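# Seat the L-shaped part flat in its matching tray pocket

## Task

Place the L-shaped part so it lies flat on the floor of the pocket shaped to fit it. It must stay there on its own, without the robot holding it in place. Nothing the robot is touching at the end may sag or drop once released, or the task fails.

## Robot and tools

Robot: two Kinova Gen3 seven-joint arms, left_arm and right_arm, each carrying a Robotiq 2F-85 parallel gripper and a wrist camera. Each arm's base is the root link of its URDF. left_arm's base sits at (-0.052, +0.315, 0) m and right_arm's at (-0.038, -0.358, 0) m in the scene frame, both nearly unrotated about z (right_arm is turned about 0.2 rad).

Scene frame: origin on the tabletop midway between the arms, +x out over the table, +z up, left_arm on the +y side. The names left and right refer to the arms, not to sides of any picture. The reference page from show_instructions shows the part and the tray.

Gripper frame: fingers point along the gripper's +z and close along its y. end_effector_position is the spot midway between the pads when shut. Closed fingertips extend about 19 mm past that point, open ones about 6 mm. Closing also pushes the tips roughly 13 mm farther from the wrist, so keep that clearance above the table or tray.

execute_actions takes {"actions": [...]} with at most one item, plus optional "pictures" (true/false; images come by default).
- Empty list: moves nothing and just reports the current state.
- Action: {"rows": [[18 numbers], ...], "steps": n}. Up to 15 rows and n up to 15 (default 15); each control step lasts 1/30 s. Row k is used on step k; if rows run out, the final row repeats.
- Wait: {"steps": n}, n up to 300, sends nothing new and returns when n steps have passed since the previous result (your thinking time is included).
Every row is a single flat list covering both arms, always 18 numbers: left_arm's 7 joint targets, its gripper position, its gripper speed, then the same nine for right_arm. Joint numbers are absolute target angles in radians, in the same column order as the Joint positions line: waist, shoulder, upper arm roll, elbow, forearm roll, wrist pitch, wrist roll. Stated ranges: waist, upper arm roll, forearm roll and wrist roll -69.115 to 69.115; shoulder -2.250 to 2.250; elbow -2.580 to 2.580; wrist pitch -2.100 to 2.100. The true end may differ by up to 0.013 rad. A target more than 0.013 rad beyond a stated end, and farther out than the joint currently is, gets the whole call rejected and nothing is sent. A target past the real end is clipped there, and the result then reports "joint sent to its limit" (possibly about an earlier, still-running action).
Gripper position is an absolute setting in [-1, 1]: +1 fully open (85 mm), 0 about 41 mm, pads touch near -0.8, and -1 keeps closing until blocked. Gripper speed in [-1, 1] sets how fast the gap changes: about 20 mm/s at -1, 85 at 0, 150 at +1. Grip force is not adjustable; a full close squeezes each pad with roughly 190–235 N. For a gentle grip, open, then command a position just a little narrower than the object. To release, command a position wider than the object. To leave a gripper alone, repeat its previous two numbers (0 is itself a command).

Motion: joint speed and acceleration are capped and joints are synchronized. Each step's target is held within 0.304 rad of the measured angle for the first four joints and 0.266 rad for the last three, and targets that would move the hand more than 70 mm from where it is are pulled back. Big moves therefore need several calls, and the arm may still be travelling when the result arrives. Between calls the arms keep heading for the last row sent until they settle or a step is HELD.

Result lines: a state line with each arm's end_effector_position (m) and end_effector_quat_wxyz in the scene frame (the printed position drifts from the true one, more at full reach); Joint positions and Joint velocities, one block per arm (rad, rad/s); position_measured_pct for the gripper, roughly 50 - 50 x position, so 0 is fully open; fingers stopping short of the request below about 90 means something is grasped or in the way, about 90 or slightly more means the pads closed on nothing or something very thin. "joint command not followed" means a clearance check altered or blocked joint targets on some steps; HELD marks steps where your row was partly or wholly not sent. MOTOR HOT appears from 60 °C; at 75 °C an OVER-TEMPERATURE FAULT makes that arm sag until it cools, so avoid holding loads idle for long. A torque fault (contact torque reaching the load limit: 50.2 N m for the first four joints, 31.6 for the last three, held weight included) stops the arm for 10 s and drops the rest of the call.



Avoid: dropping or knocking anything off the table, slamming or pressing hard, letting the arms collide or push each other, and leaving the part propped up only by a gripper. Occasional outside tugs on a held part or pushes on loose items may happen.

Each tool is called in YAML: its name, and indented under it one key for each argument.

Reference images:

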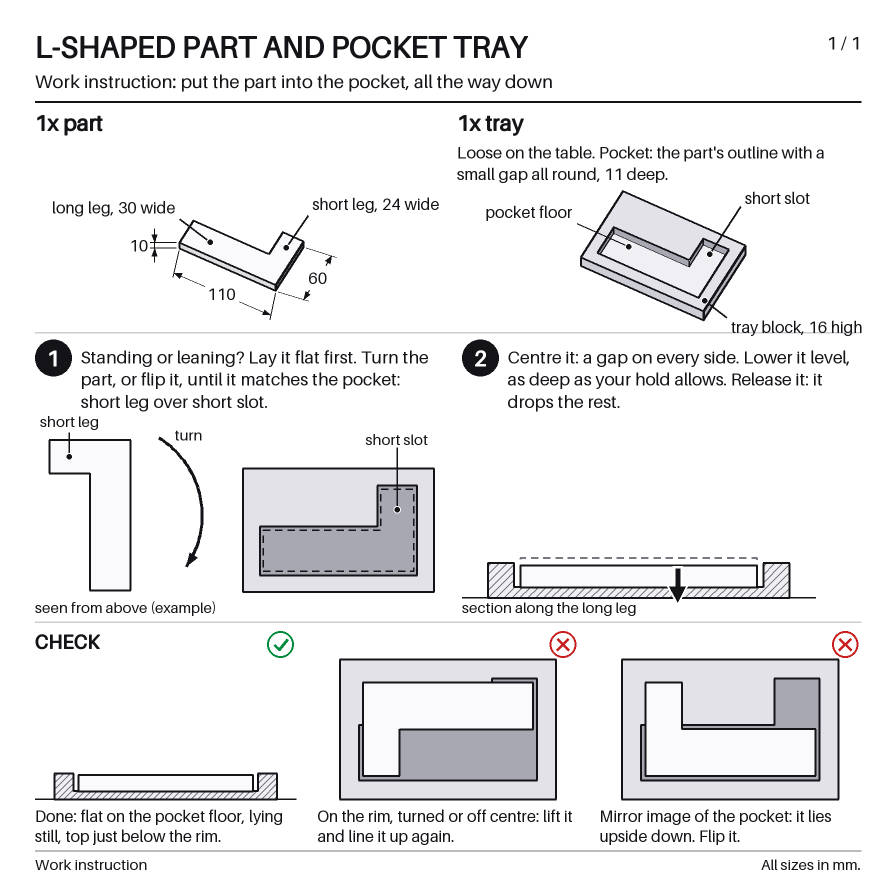

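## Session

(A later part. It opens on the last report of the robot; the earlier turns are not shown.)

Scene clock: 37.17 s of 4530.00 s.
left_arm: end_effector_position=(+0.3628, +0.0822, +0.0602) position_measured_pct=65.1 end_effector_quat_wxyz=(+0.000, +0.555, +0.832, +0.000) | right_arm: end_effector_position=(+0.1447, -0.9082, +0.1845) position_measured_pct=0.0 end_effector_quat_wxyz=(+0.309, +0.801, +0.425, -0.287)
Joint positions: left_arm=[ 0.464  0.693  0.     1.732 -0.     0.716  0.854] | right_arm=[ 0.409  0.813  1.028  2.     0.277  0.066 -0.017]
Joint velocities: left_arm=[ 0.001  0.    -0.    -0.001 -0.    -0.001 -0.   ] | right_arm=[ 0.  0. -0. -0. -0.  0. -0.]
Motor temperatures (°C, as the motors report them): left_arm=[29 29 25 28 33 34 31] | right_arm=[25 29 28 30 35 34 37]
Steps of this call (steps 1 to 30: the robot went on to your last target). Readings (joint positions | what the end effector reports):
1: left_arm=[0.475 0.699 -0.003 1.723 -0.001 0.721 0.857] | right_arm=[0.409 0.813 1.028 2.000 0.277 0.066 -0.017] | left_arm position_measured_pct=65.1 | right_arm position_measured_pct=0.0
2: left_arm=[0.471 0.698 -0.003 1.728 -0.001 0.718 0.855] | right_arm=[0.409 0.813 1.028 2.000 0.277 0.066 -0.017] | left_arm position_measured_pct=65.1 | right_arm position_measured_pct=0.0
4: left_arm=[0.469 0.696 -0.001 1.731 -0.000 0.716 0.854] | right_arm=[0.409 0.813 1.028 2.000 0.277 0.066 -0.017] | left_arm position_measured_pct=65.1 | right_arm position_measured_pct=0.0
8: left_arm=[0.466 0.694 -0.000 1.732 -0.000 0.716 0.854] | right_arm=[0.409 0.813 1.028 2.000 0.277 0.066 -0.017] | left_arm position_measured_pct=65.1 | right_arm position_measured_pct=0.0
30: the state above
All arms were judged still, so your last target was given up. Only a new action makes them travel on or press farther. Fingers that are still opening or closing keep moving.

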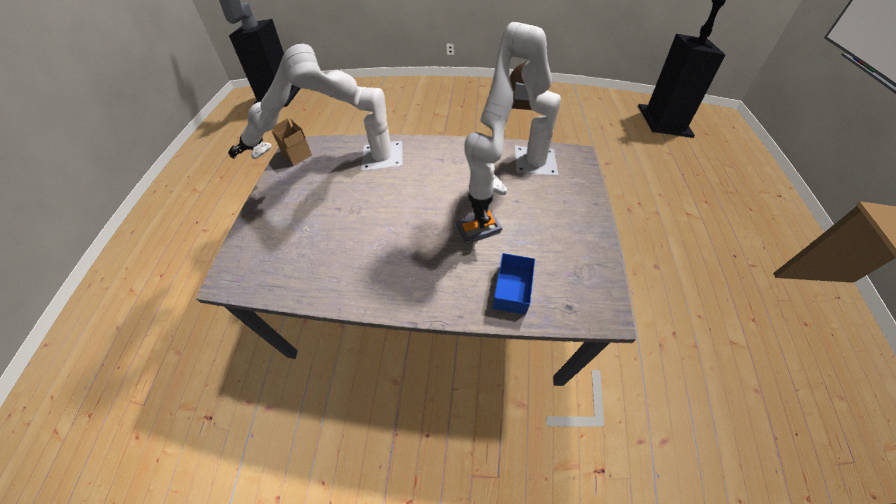

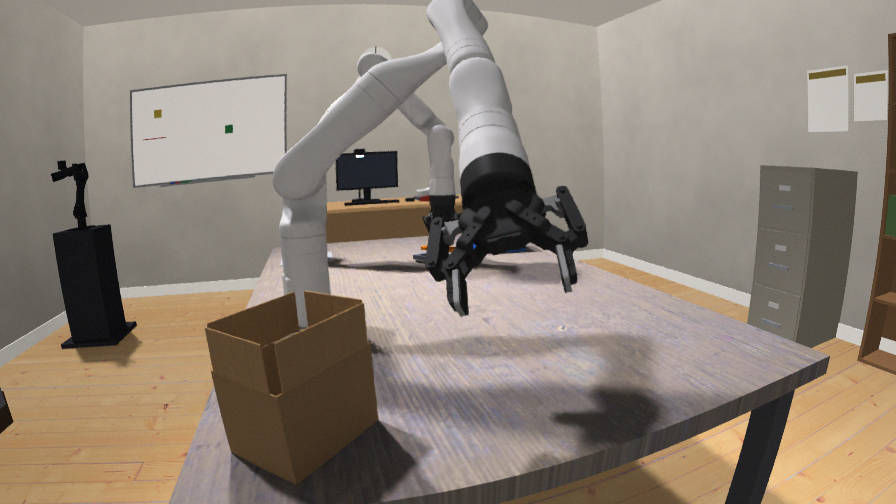

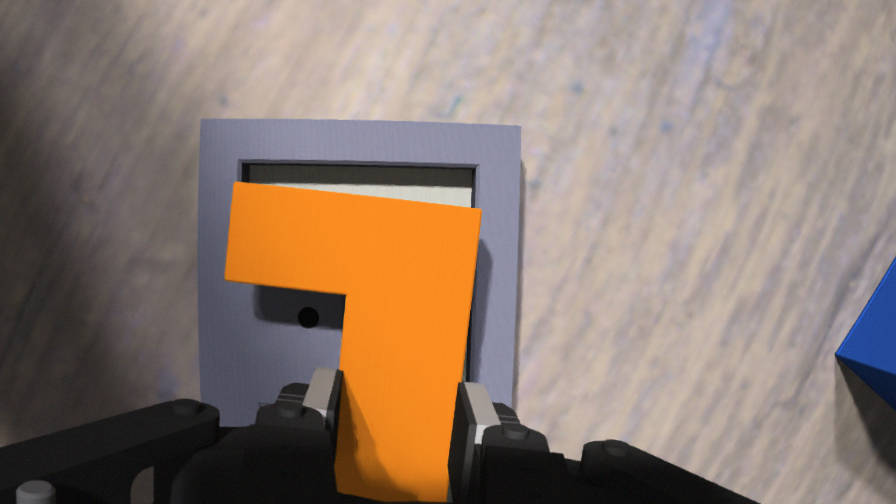

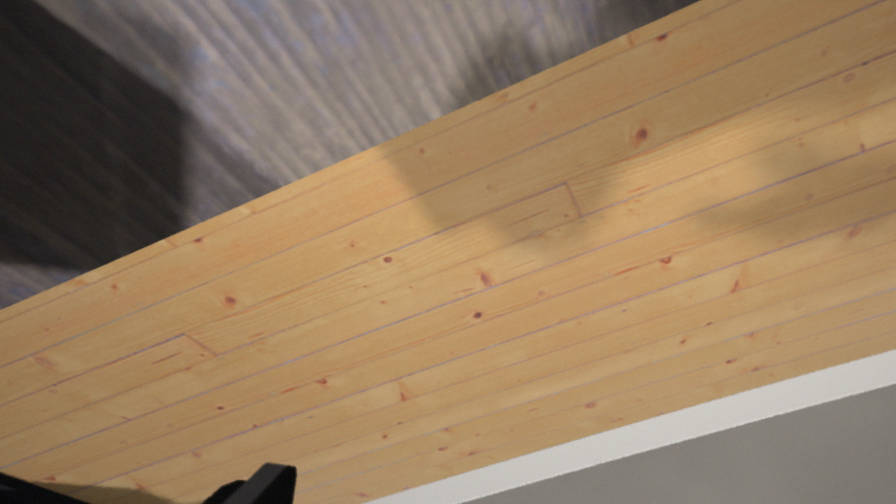

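execute_actions:
  actions:
    - {"rows":[[0.448,0.715,0,1.76,0,0.666,0.923,-1,0,0.409,0.813,1.028,2,0.277,0.066,-0.017,1,0]]}
  pictures: false

execute_actions:
  actions:
    - {"steps":15}

zoom_image:
  camera: "cam_left_wrist"
  region: [180, 120, 560, 504]

Scene clock: 43.27 s of 4530.00 s.
left_arm: end_effector_position=(+0.3619, +0.0910, +0.0442) position_measured_pct=65.1 end_effector_quat_wxyz=(+0.000, +0.519, +0.855, +0.000) | right_arm: end_effector_position=(+0.1447, -0.9082, +0.1845) position_measured_pct=0.0 end_effector_quat_wxyz=(+0.309, +0.801, +0.425, -0.287)
Joint positions: left_arm=[ 0.448  0.715 -0.     1.76  -0.     0.666  0.923] | right_arm=[ 0.409  0.813  1.028  2.     0.277  0.066 -0.017]
Joint velocities: left_arm=[-0.     0.002  0.001 -0.     0.     0.001 -0.   ] | right_arm=[ 0.     0.     0.001  0.    -0.001 -0.     0.   ]
Motor temperatures (°C, as the motors report them): left_arm=[29 29 25 28 33 34 31] | right_arm=[25 29 28 30 35 34 37]
Steps of this call (steps 1 to 90: nothing new was sent; then 2.60 s passed at rest; steps 91 to 105: all 15 steps of this action). Readings (joint positions | what the end effector reports):
91: left_arm=[0.464 0.694 0.000 1.732 0.000 0.715 0.855] | right_arm=[0.409 0.813 1.028 2.000 0.277 0.066 -0.017] | left_arm position_measured_pct=65.1 | right_arm position_measured_pct=0.0
92: left_arm=[0.461 0.697 0.001 1.736 0.000 0.709 0.863] | right_arm=[0.409 0.813 1.028 2.000 0.277 0.066 -0.017] | left_arm position_measured_pct=65.1 | right_arm position_measured_pct=0.0
94: left_arm=[0.451 0.710 0.001 1.752 0.000 0.680 0.903] | right_arm=[0.409 0.813 1.028 2.000 0.277 0.066 -0.017] | left_arm position_measured_pct=65.1 | right_arm position_measured_pct=0.0
98: left_arm=[0.449 0.714 -0.000 1.760 -0.000 0.666 0.923] | right_arm=[0.409 0.813 1.028 2.000 0.277 0.066 -0.017] | left_arm position_measured_pct=65.1 | right_arm position_measured_pct=0.0
105: the state above

Scene clock: 43.77 s of 4530.00 s.
left_arm: end_effector_position=(+0.3619, +0.0911, +0.0442) position_measured_pct=65.1 end_effector_quat_wxyz=(+0.000, +0.519, +0.855, +0.000) | right_arm: end_effector_position=(+0.1447, -0.9082, +0.1845) position_measured_pct=0.0 end_effector_quat_wxyz=(+0.309, +0.801, +0.425, -0.287)
Joint positions: left_arm=[ 0.448  0.715  0.     1.76  -0.     0.666  0.923] | right_arm=[ 0.409  0.813  1.028  2.     0.277  0.066 -0.017]
Joint velocities: left_arm=[-0.     0.001  0.    -0.     0.    -0.     0.   ] | right_arm=[ 0.    -0.     0.001 -0.    -0.001 -0.    -0.   ]
Motor temperatures (°C, as the motors report them): left_arm=[29 29 25 28 33 34 31] | right_arm=[25 29 28 30 35 34 37]
Steps of this call (steps 1 to 15: the robot went on to your last target). Readings (joint positions | what the end effector reports):
1: left_arm=[0.448 0.715 -0.000 1.760 -0.000 0.666 0.923] | right_arm=[0.409 0.813 1.028 2.000 0.277 0.066 -0.017] | left_arm position_measured_pct=65.1 | right_arm position_measured_pct=0.0
2: left_arm=[0.448 0.715 -0.000 1.760 -0.000 0.666 0.923] | right_arm=[0.409 0.813 1.028 2.000 0.277 0.066 -0.017] | left_arm position_measured_pct=65.1 | right_arm position_measured_pct=0.0
4: left_arm=[0.448 0.715 -0.000 1.760 -0.000 0.666 0.923] | right_arm=[0.409 0.813 1.028 2.000 0.277 0.066 -0.017] | left_arm position_measured_pct=65.1 | right_arm position_measured_pct=0.0
8: left_arm=[0.448 0.715 -0.000 1.760 -0.000 0.666 0.923] | right_arm=[0.409 0.813 1.028 2.000 0.277 0.066 -0.017] | left_arm position_measured_pct=65.1 | right_arm position_measured_pct=0.0
15: the state above
All arms were judged still, so your last target was given up. Only a new action makes them travel on or press farther. Fingers that are still opening or closing keep moving.

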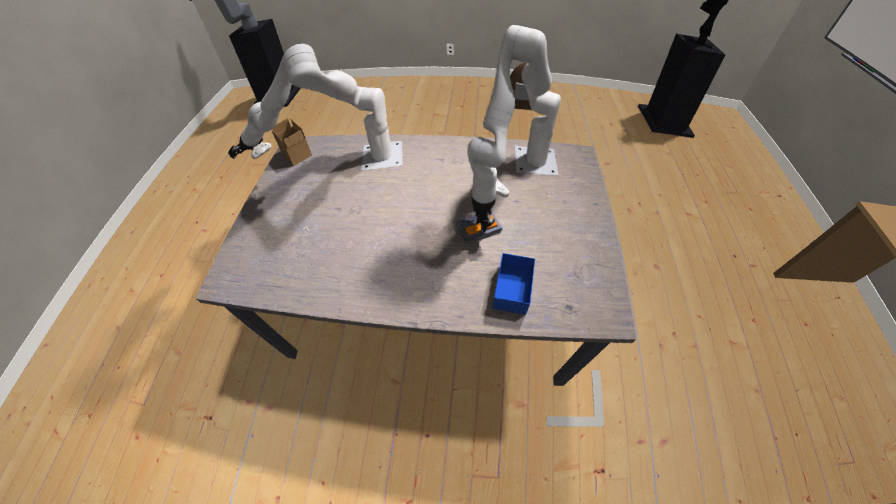

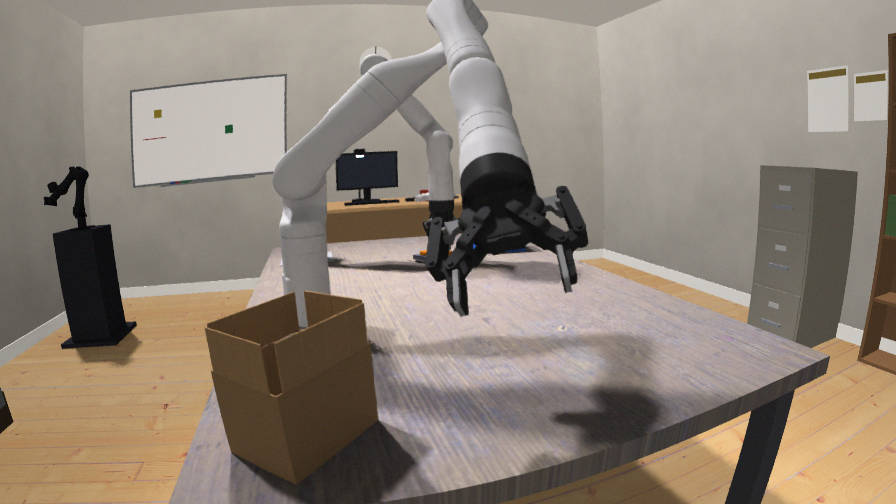

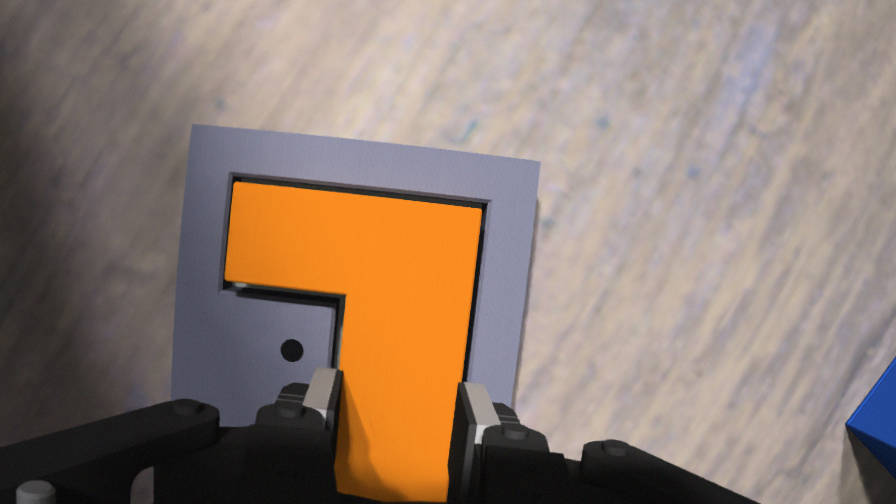

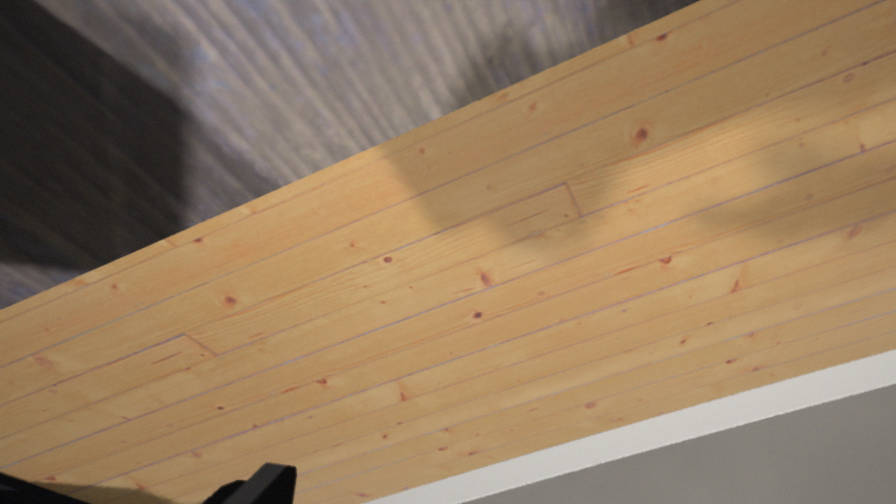

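Region (180, 120, 560, 504) of cam_left_wrist's 896x504 image, scaled by 1.312; it fills the left 499 columns of this view, and the rest is white.

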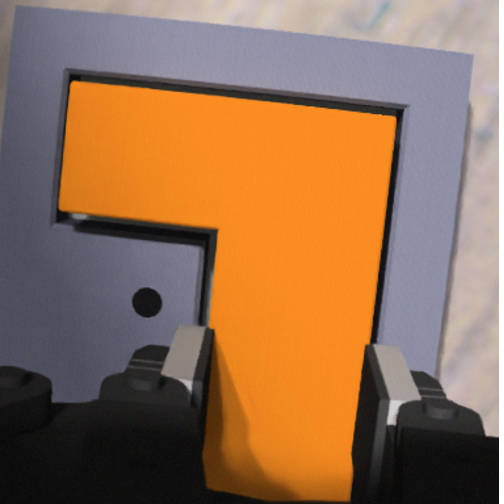

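execute_actions:
  actions:
    - {"rows":[[0.448,0.72,0,1.762,0,0.659,0.923,-1,0,0.409,0.813,1.028,2,0.277,0.066,-0.017,1,0]]}
  pictures: false

execute_actions:
  actions:
    - {"rows":[[0.448,0.72,0,1.762,0,0.659,0.923,0.2,0,0.409,0.813,1.028,2,0.277,0.066,-0.017,1,0]]}
  pictures: false

execute_actions:
  actions:
    - {"rows":[[0.448,0.65,0,1.73,0,0.76,0.923,0.2,0,0.409,0.813,1.028,2,0.277,0.066,-0.017,1,0]]}

zoom_image:
  camera: "cam_high"
  region: [440, 190, 520, 250]

Scene clock: 50.93 s of 4530.00 s.
left_arm: end_effector_position=(+0.3618, +0.0911, +0.0414) position_measured_pct=65.1 end_effector_quat_wxyz=(+0.000, +0.519, +0.855, +0.000) | right_arm: end_effector_position=(+0.1447, -0.9082, +0.1845) position_measured_pct=0.0 end_effector_quat_wxyz=(+0.309, +0.801, +0.425, -0.287)
Joint positions: left_arm=[ 0.448  0.72   0.     1.762 -0.     0.659  0.923] | right_arm=[ 0.409  0.813  1.028  2.     0.277  0.066 -0.017]
Joint velocities: left_arm=[-0.001 -0.001 -0.     0.     0.     0.001  0.   ] | right_arm=[ 0.001  0.    -0.    -0.     0.001  0.     0.   ]
Motor temperatures (°C, as the motors report them): left_arm=[29 29 25 28 33 34 31] | right_arm=[25 29 28 30 35 34 37]
Steps of this call (steps 1 to 90: nothing new was sent; then 3.67 s passed at rest; steps 91 to 105: all 15 steps of this action). Readings (joint positions | what the end effector reports):
91: left_arm=[0.448 0.716 0.000 1.760 -0.000 0.665 0.923] | right_arm=[0.409 0.813 1.028 2.000 0.277 0.066 -0.017] | left_arm position_measured_pct=65.1 | right_arm position_measured_pct=0.0
92: left_arm=[0.448 0.719 0.000 1.761 -0.000 0.661 0.923] | right_arm=[0.409 0.813 1.028 2.000 0.277 0.066 -0.017] | left_arm position_measured_pct=65.1 | right_arm position_measured_pct=0.0
94: left_arm=[0.448 0.720 -0.000 1.762 0.000 0.659 0.923] | right_arm=[0.409 0.813 1.028 2.000 0.277 0.066 -0.017] | left_arm position_measured_pct=65.1 | right_arm position_measured_pct=0.0
98: left_arm=[0.448 0.720 -0.000 1.762 0.000 0.659 0.923] | right_arm=[0.409 0.813 1.028 2.000 0.277 0.066 -0.017] | left_arm position_measured_pct=65.1 | right_arm position_measured_pct=0.0
105: the state above

Scene clock: 51.43 s of 4530.00 s.
left_arm: end_effector_position=(+0.3618, +0.0911, +0.0414) position_measured_pct=40.1 end_effector_quat_wxyz=(+0.000, +0.519, +0.855, +0.000) | right_arm: end_effector_position=(+0.1447, -0.9082, +0.1845) position_measured_pct=0.0 end_effector_quat_wxyz=(+0.309, +0.801, +0.425, -0.287)
Joint positions: left_arm=[0.448 0.72  0.    1.762 0.    0.659 0.923] | right_arm=[ 0.409  0.813  1.028  2.     0.277  0.066 -0.017]
Joint velocities: left_arm=[-0.    -0.    -0.    -0.001  0.     0.     0.   ] | right_arm=[-0.001  0.    -0.     0.    -0.001 -0.     0.   ]
Motor temperatures (°C, as the motors report them): left_arm=[29 29 25 28 33 34 31] | right_arm=[25 29 28 30 35 34 37]
Steps of this call (steps 1 to 15: all 15 steps of this action). Readings (joint positions | what the end effector reports):
1: left_arm=[0.448 0.720 -0.000 1.762 -0.000 0.659 0.923] | right_arm=[0.409 0.813 1.028 2.000 0.277 0.066 -0.017] | left_arm position_measured_pct=65.1 | right_arm position_measured_pct=0.0
2: left_arm=[0.448 0.720 -0.000 1.762 -0.000 0.659 0.923] | right_arm=[0.409 0.813 1.028 2.000 0.277 0.066 -0.017] | left_arm position_measured_pct=64.7 | right_arm position_measured_pct=0.0
4: left_arm=[0.448 0.720 0.000 1.762 0.000 0.659 0.923] | right_arm=[0.409 0.813 1.028 2.000 0.277 0.066 -0.017] | left_arm position_measured_pct=60.3 | right_arm position_measured_pct=0.0
8: left_arm=[0.448 0.720 0.000 1.762 -0.000 0.659 0.923] | right_arm=[0.409 0.813 1.028 2.000 0.277 0.066 -0.017] | left_arm position_measured_pct=49.2 | right_arm position_measured_pct=0.0
15: the state above

Scene clock: 51.93 s of 4530.00 s.
left_arm: end_effector_position=(+0.3633, +0.0904, +0.0807) position_measured_pct=40.1 end_effector_quat_wxyz=(+0.001, +0.519, +0.855, +0.000) | right_arm: end_effector_position=(+0.1447, -0.9082, +0.1845) position_measured_pct=0.0 end_effector_quat_wxyz=(+0.309, +0.801, +0.425, -0.287)
Joint positions: left_arm=[ 0.448  0.651  0.     1.73  -0.     0.76   0.923] | right_arm=[ 0.409  0.813  1.028  2.     0.277  0.066 -0.017]
Joint velocities: left_arm=[-0.    -0.007 -0.    -0.     0.     0.    -0.   ] | right_arm=[ 0.    -0.     0.    -0.    -0.001 -0.     0.   ]
Motor temperatures (°C, as the motors report them): left_arm=[29 29 25 28 33 34 31] | right_arm=[25 29 28 30 35 34 37]
Steps of this call (steps 1 to 15: all 15 steps of this action). Readings (joint positions | what the end effector reports):
1: left_arm=[0.448 0.719 -0.000 1.762 0.000 0.660 0.923] | right_arm=[0.409 0.813 1.028 2.000 0.277 0.066 -0.017] | left_arm position_measured_pct=40.1 | right_arm position_measured_pct=0.0
2: left_arm=[0.448 0.713 -0.000 1.760 0.000 0.667 0.923] | right_arm=[0.409 0.813 1.028 2.000 0.277 0.066 -0.017] | left_arm position_measured_pct=40.1 | right_arm position_measured_pct=0.0
4: left_arm=[0.448 0.685 -0.000 1.749 0.000 0.703 0.923] | right_arm=[0.409 0.813 1.028 2.000 0.277 0.066 -0.017] | left_arm position_measured_pct=40.1 | right_arm position_measured_pct=0.0
8: left_arm=[0.448 0.653 0.000 1.730 -0.000 0.758 0.923] | right_arm=[0.409 0.813 1.028 2.000 0.277 0.066 -0.017] | left_arm position_measured_pct=40.1 | right_arm position_measured_pct=0.0
15: the state above

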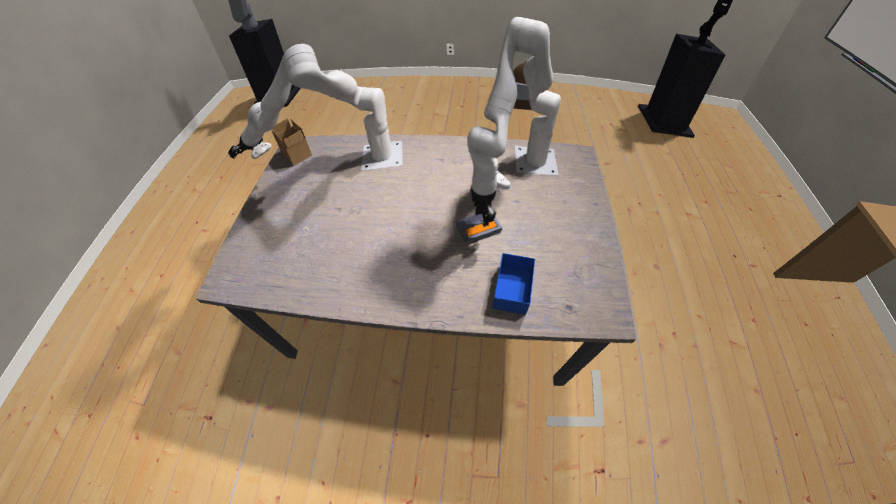

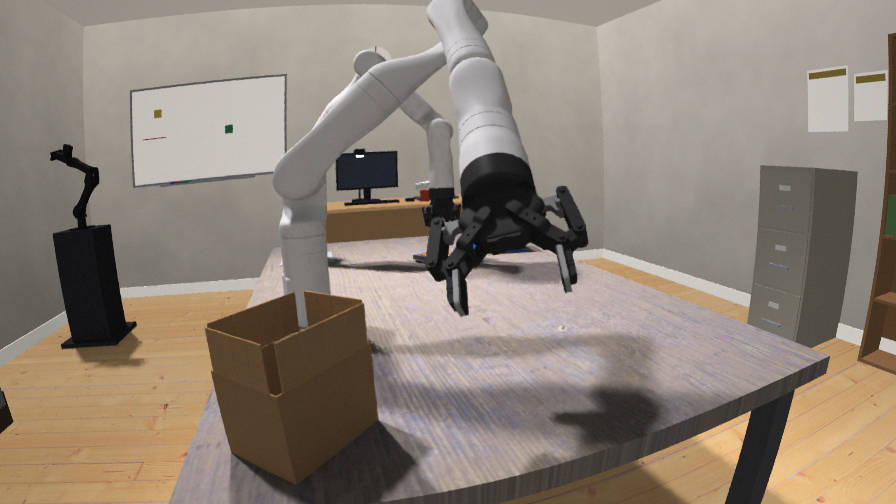

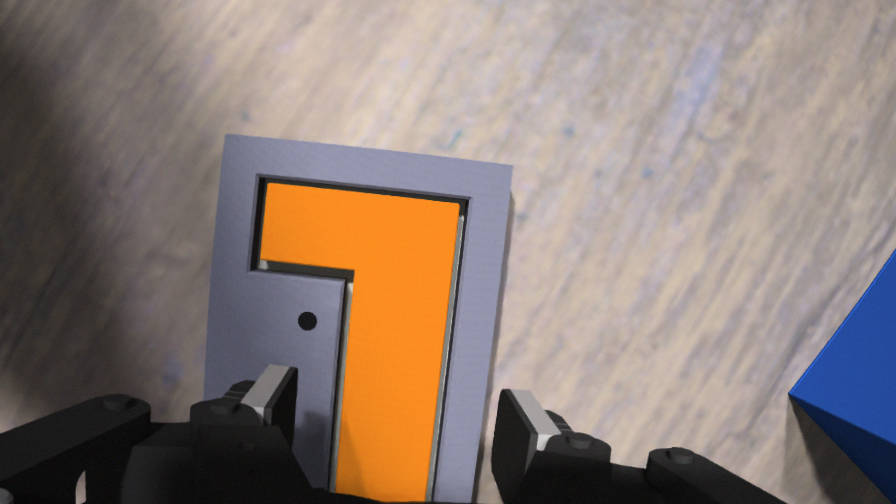

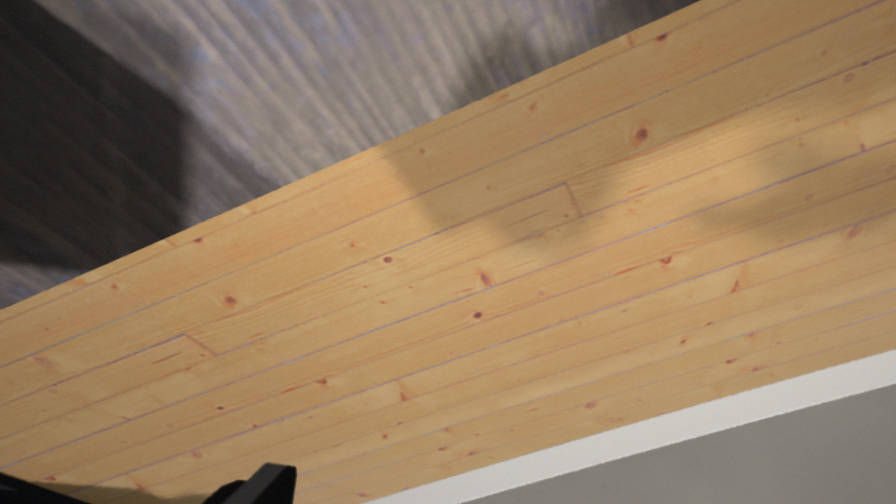

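Region (440, 190, 520, 250) of cam_high's 896x504 image, scaled by 6.300, with more detail than that image has; it fills the top 378 rows of this view, and the rest is white.

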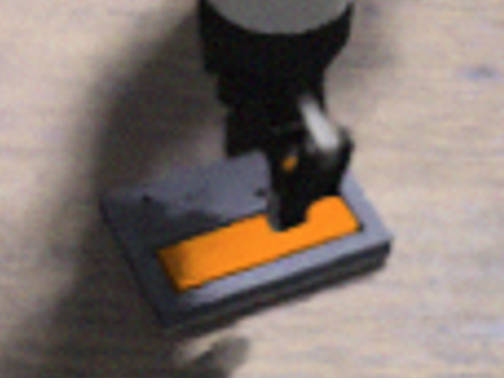

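finished_scene:
  scene: 1

The scene is finished: the task was done.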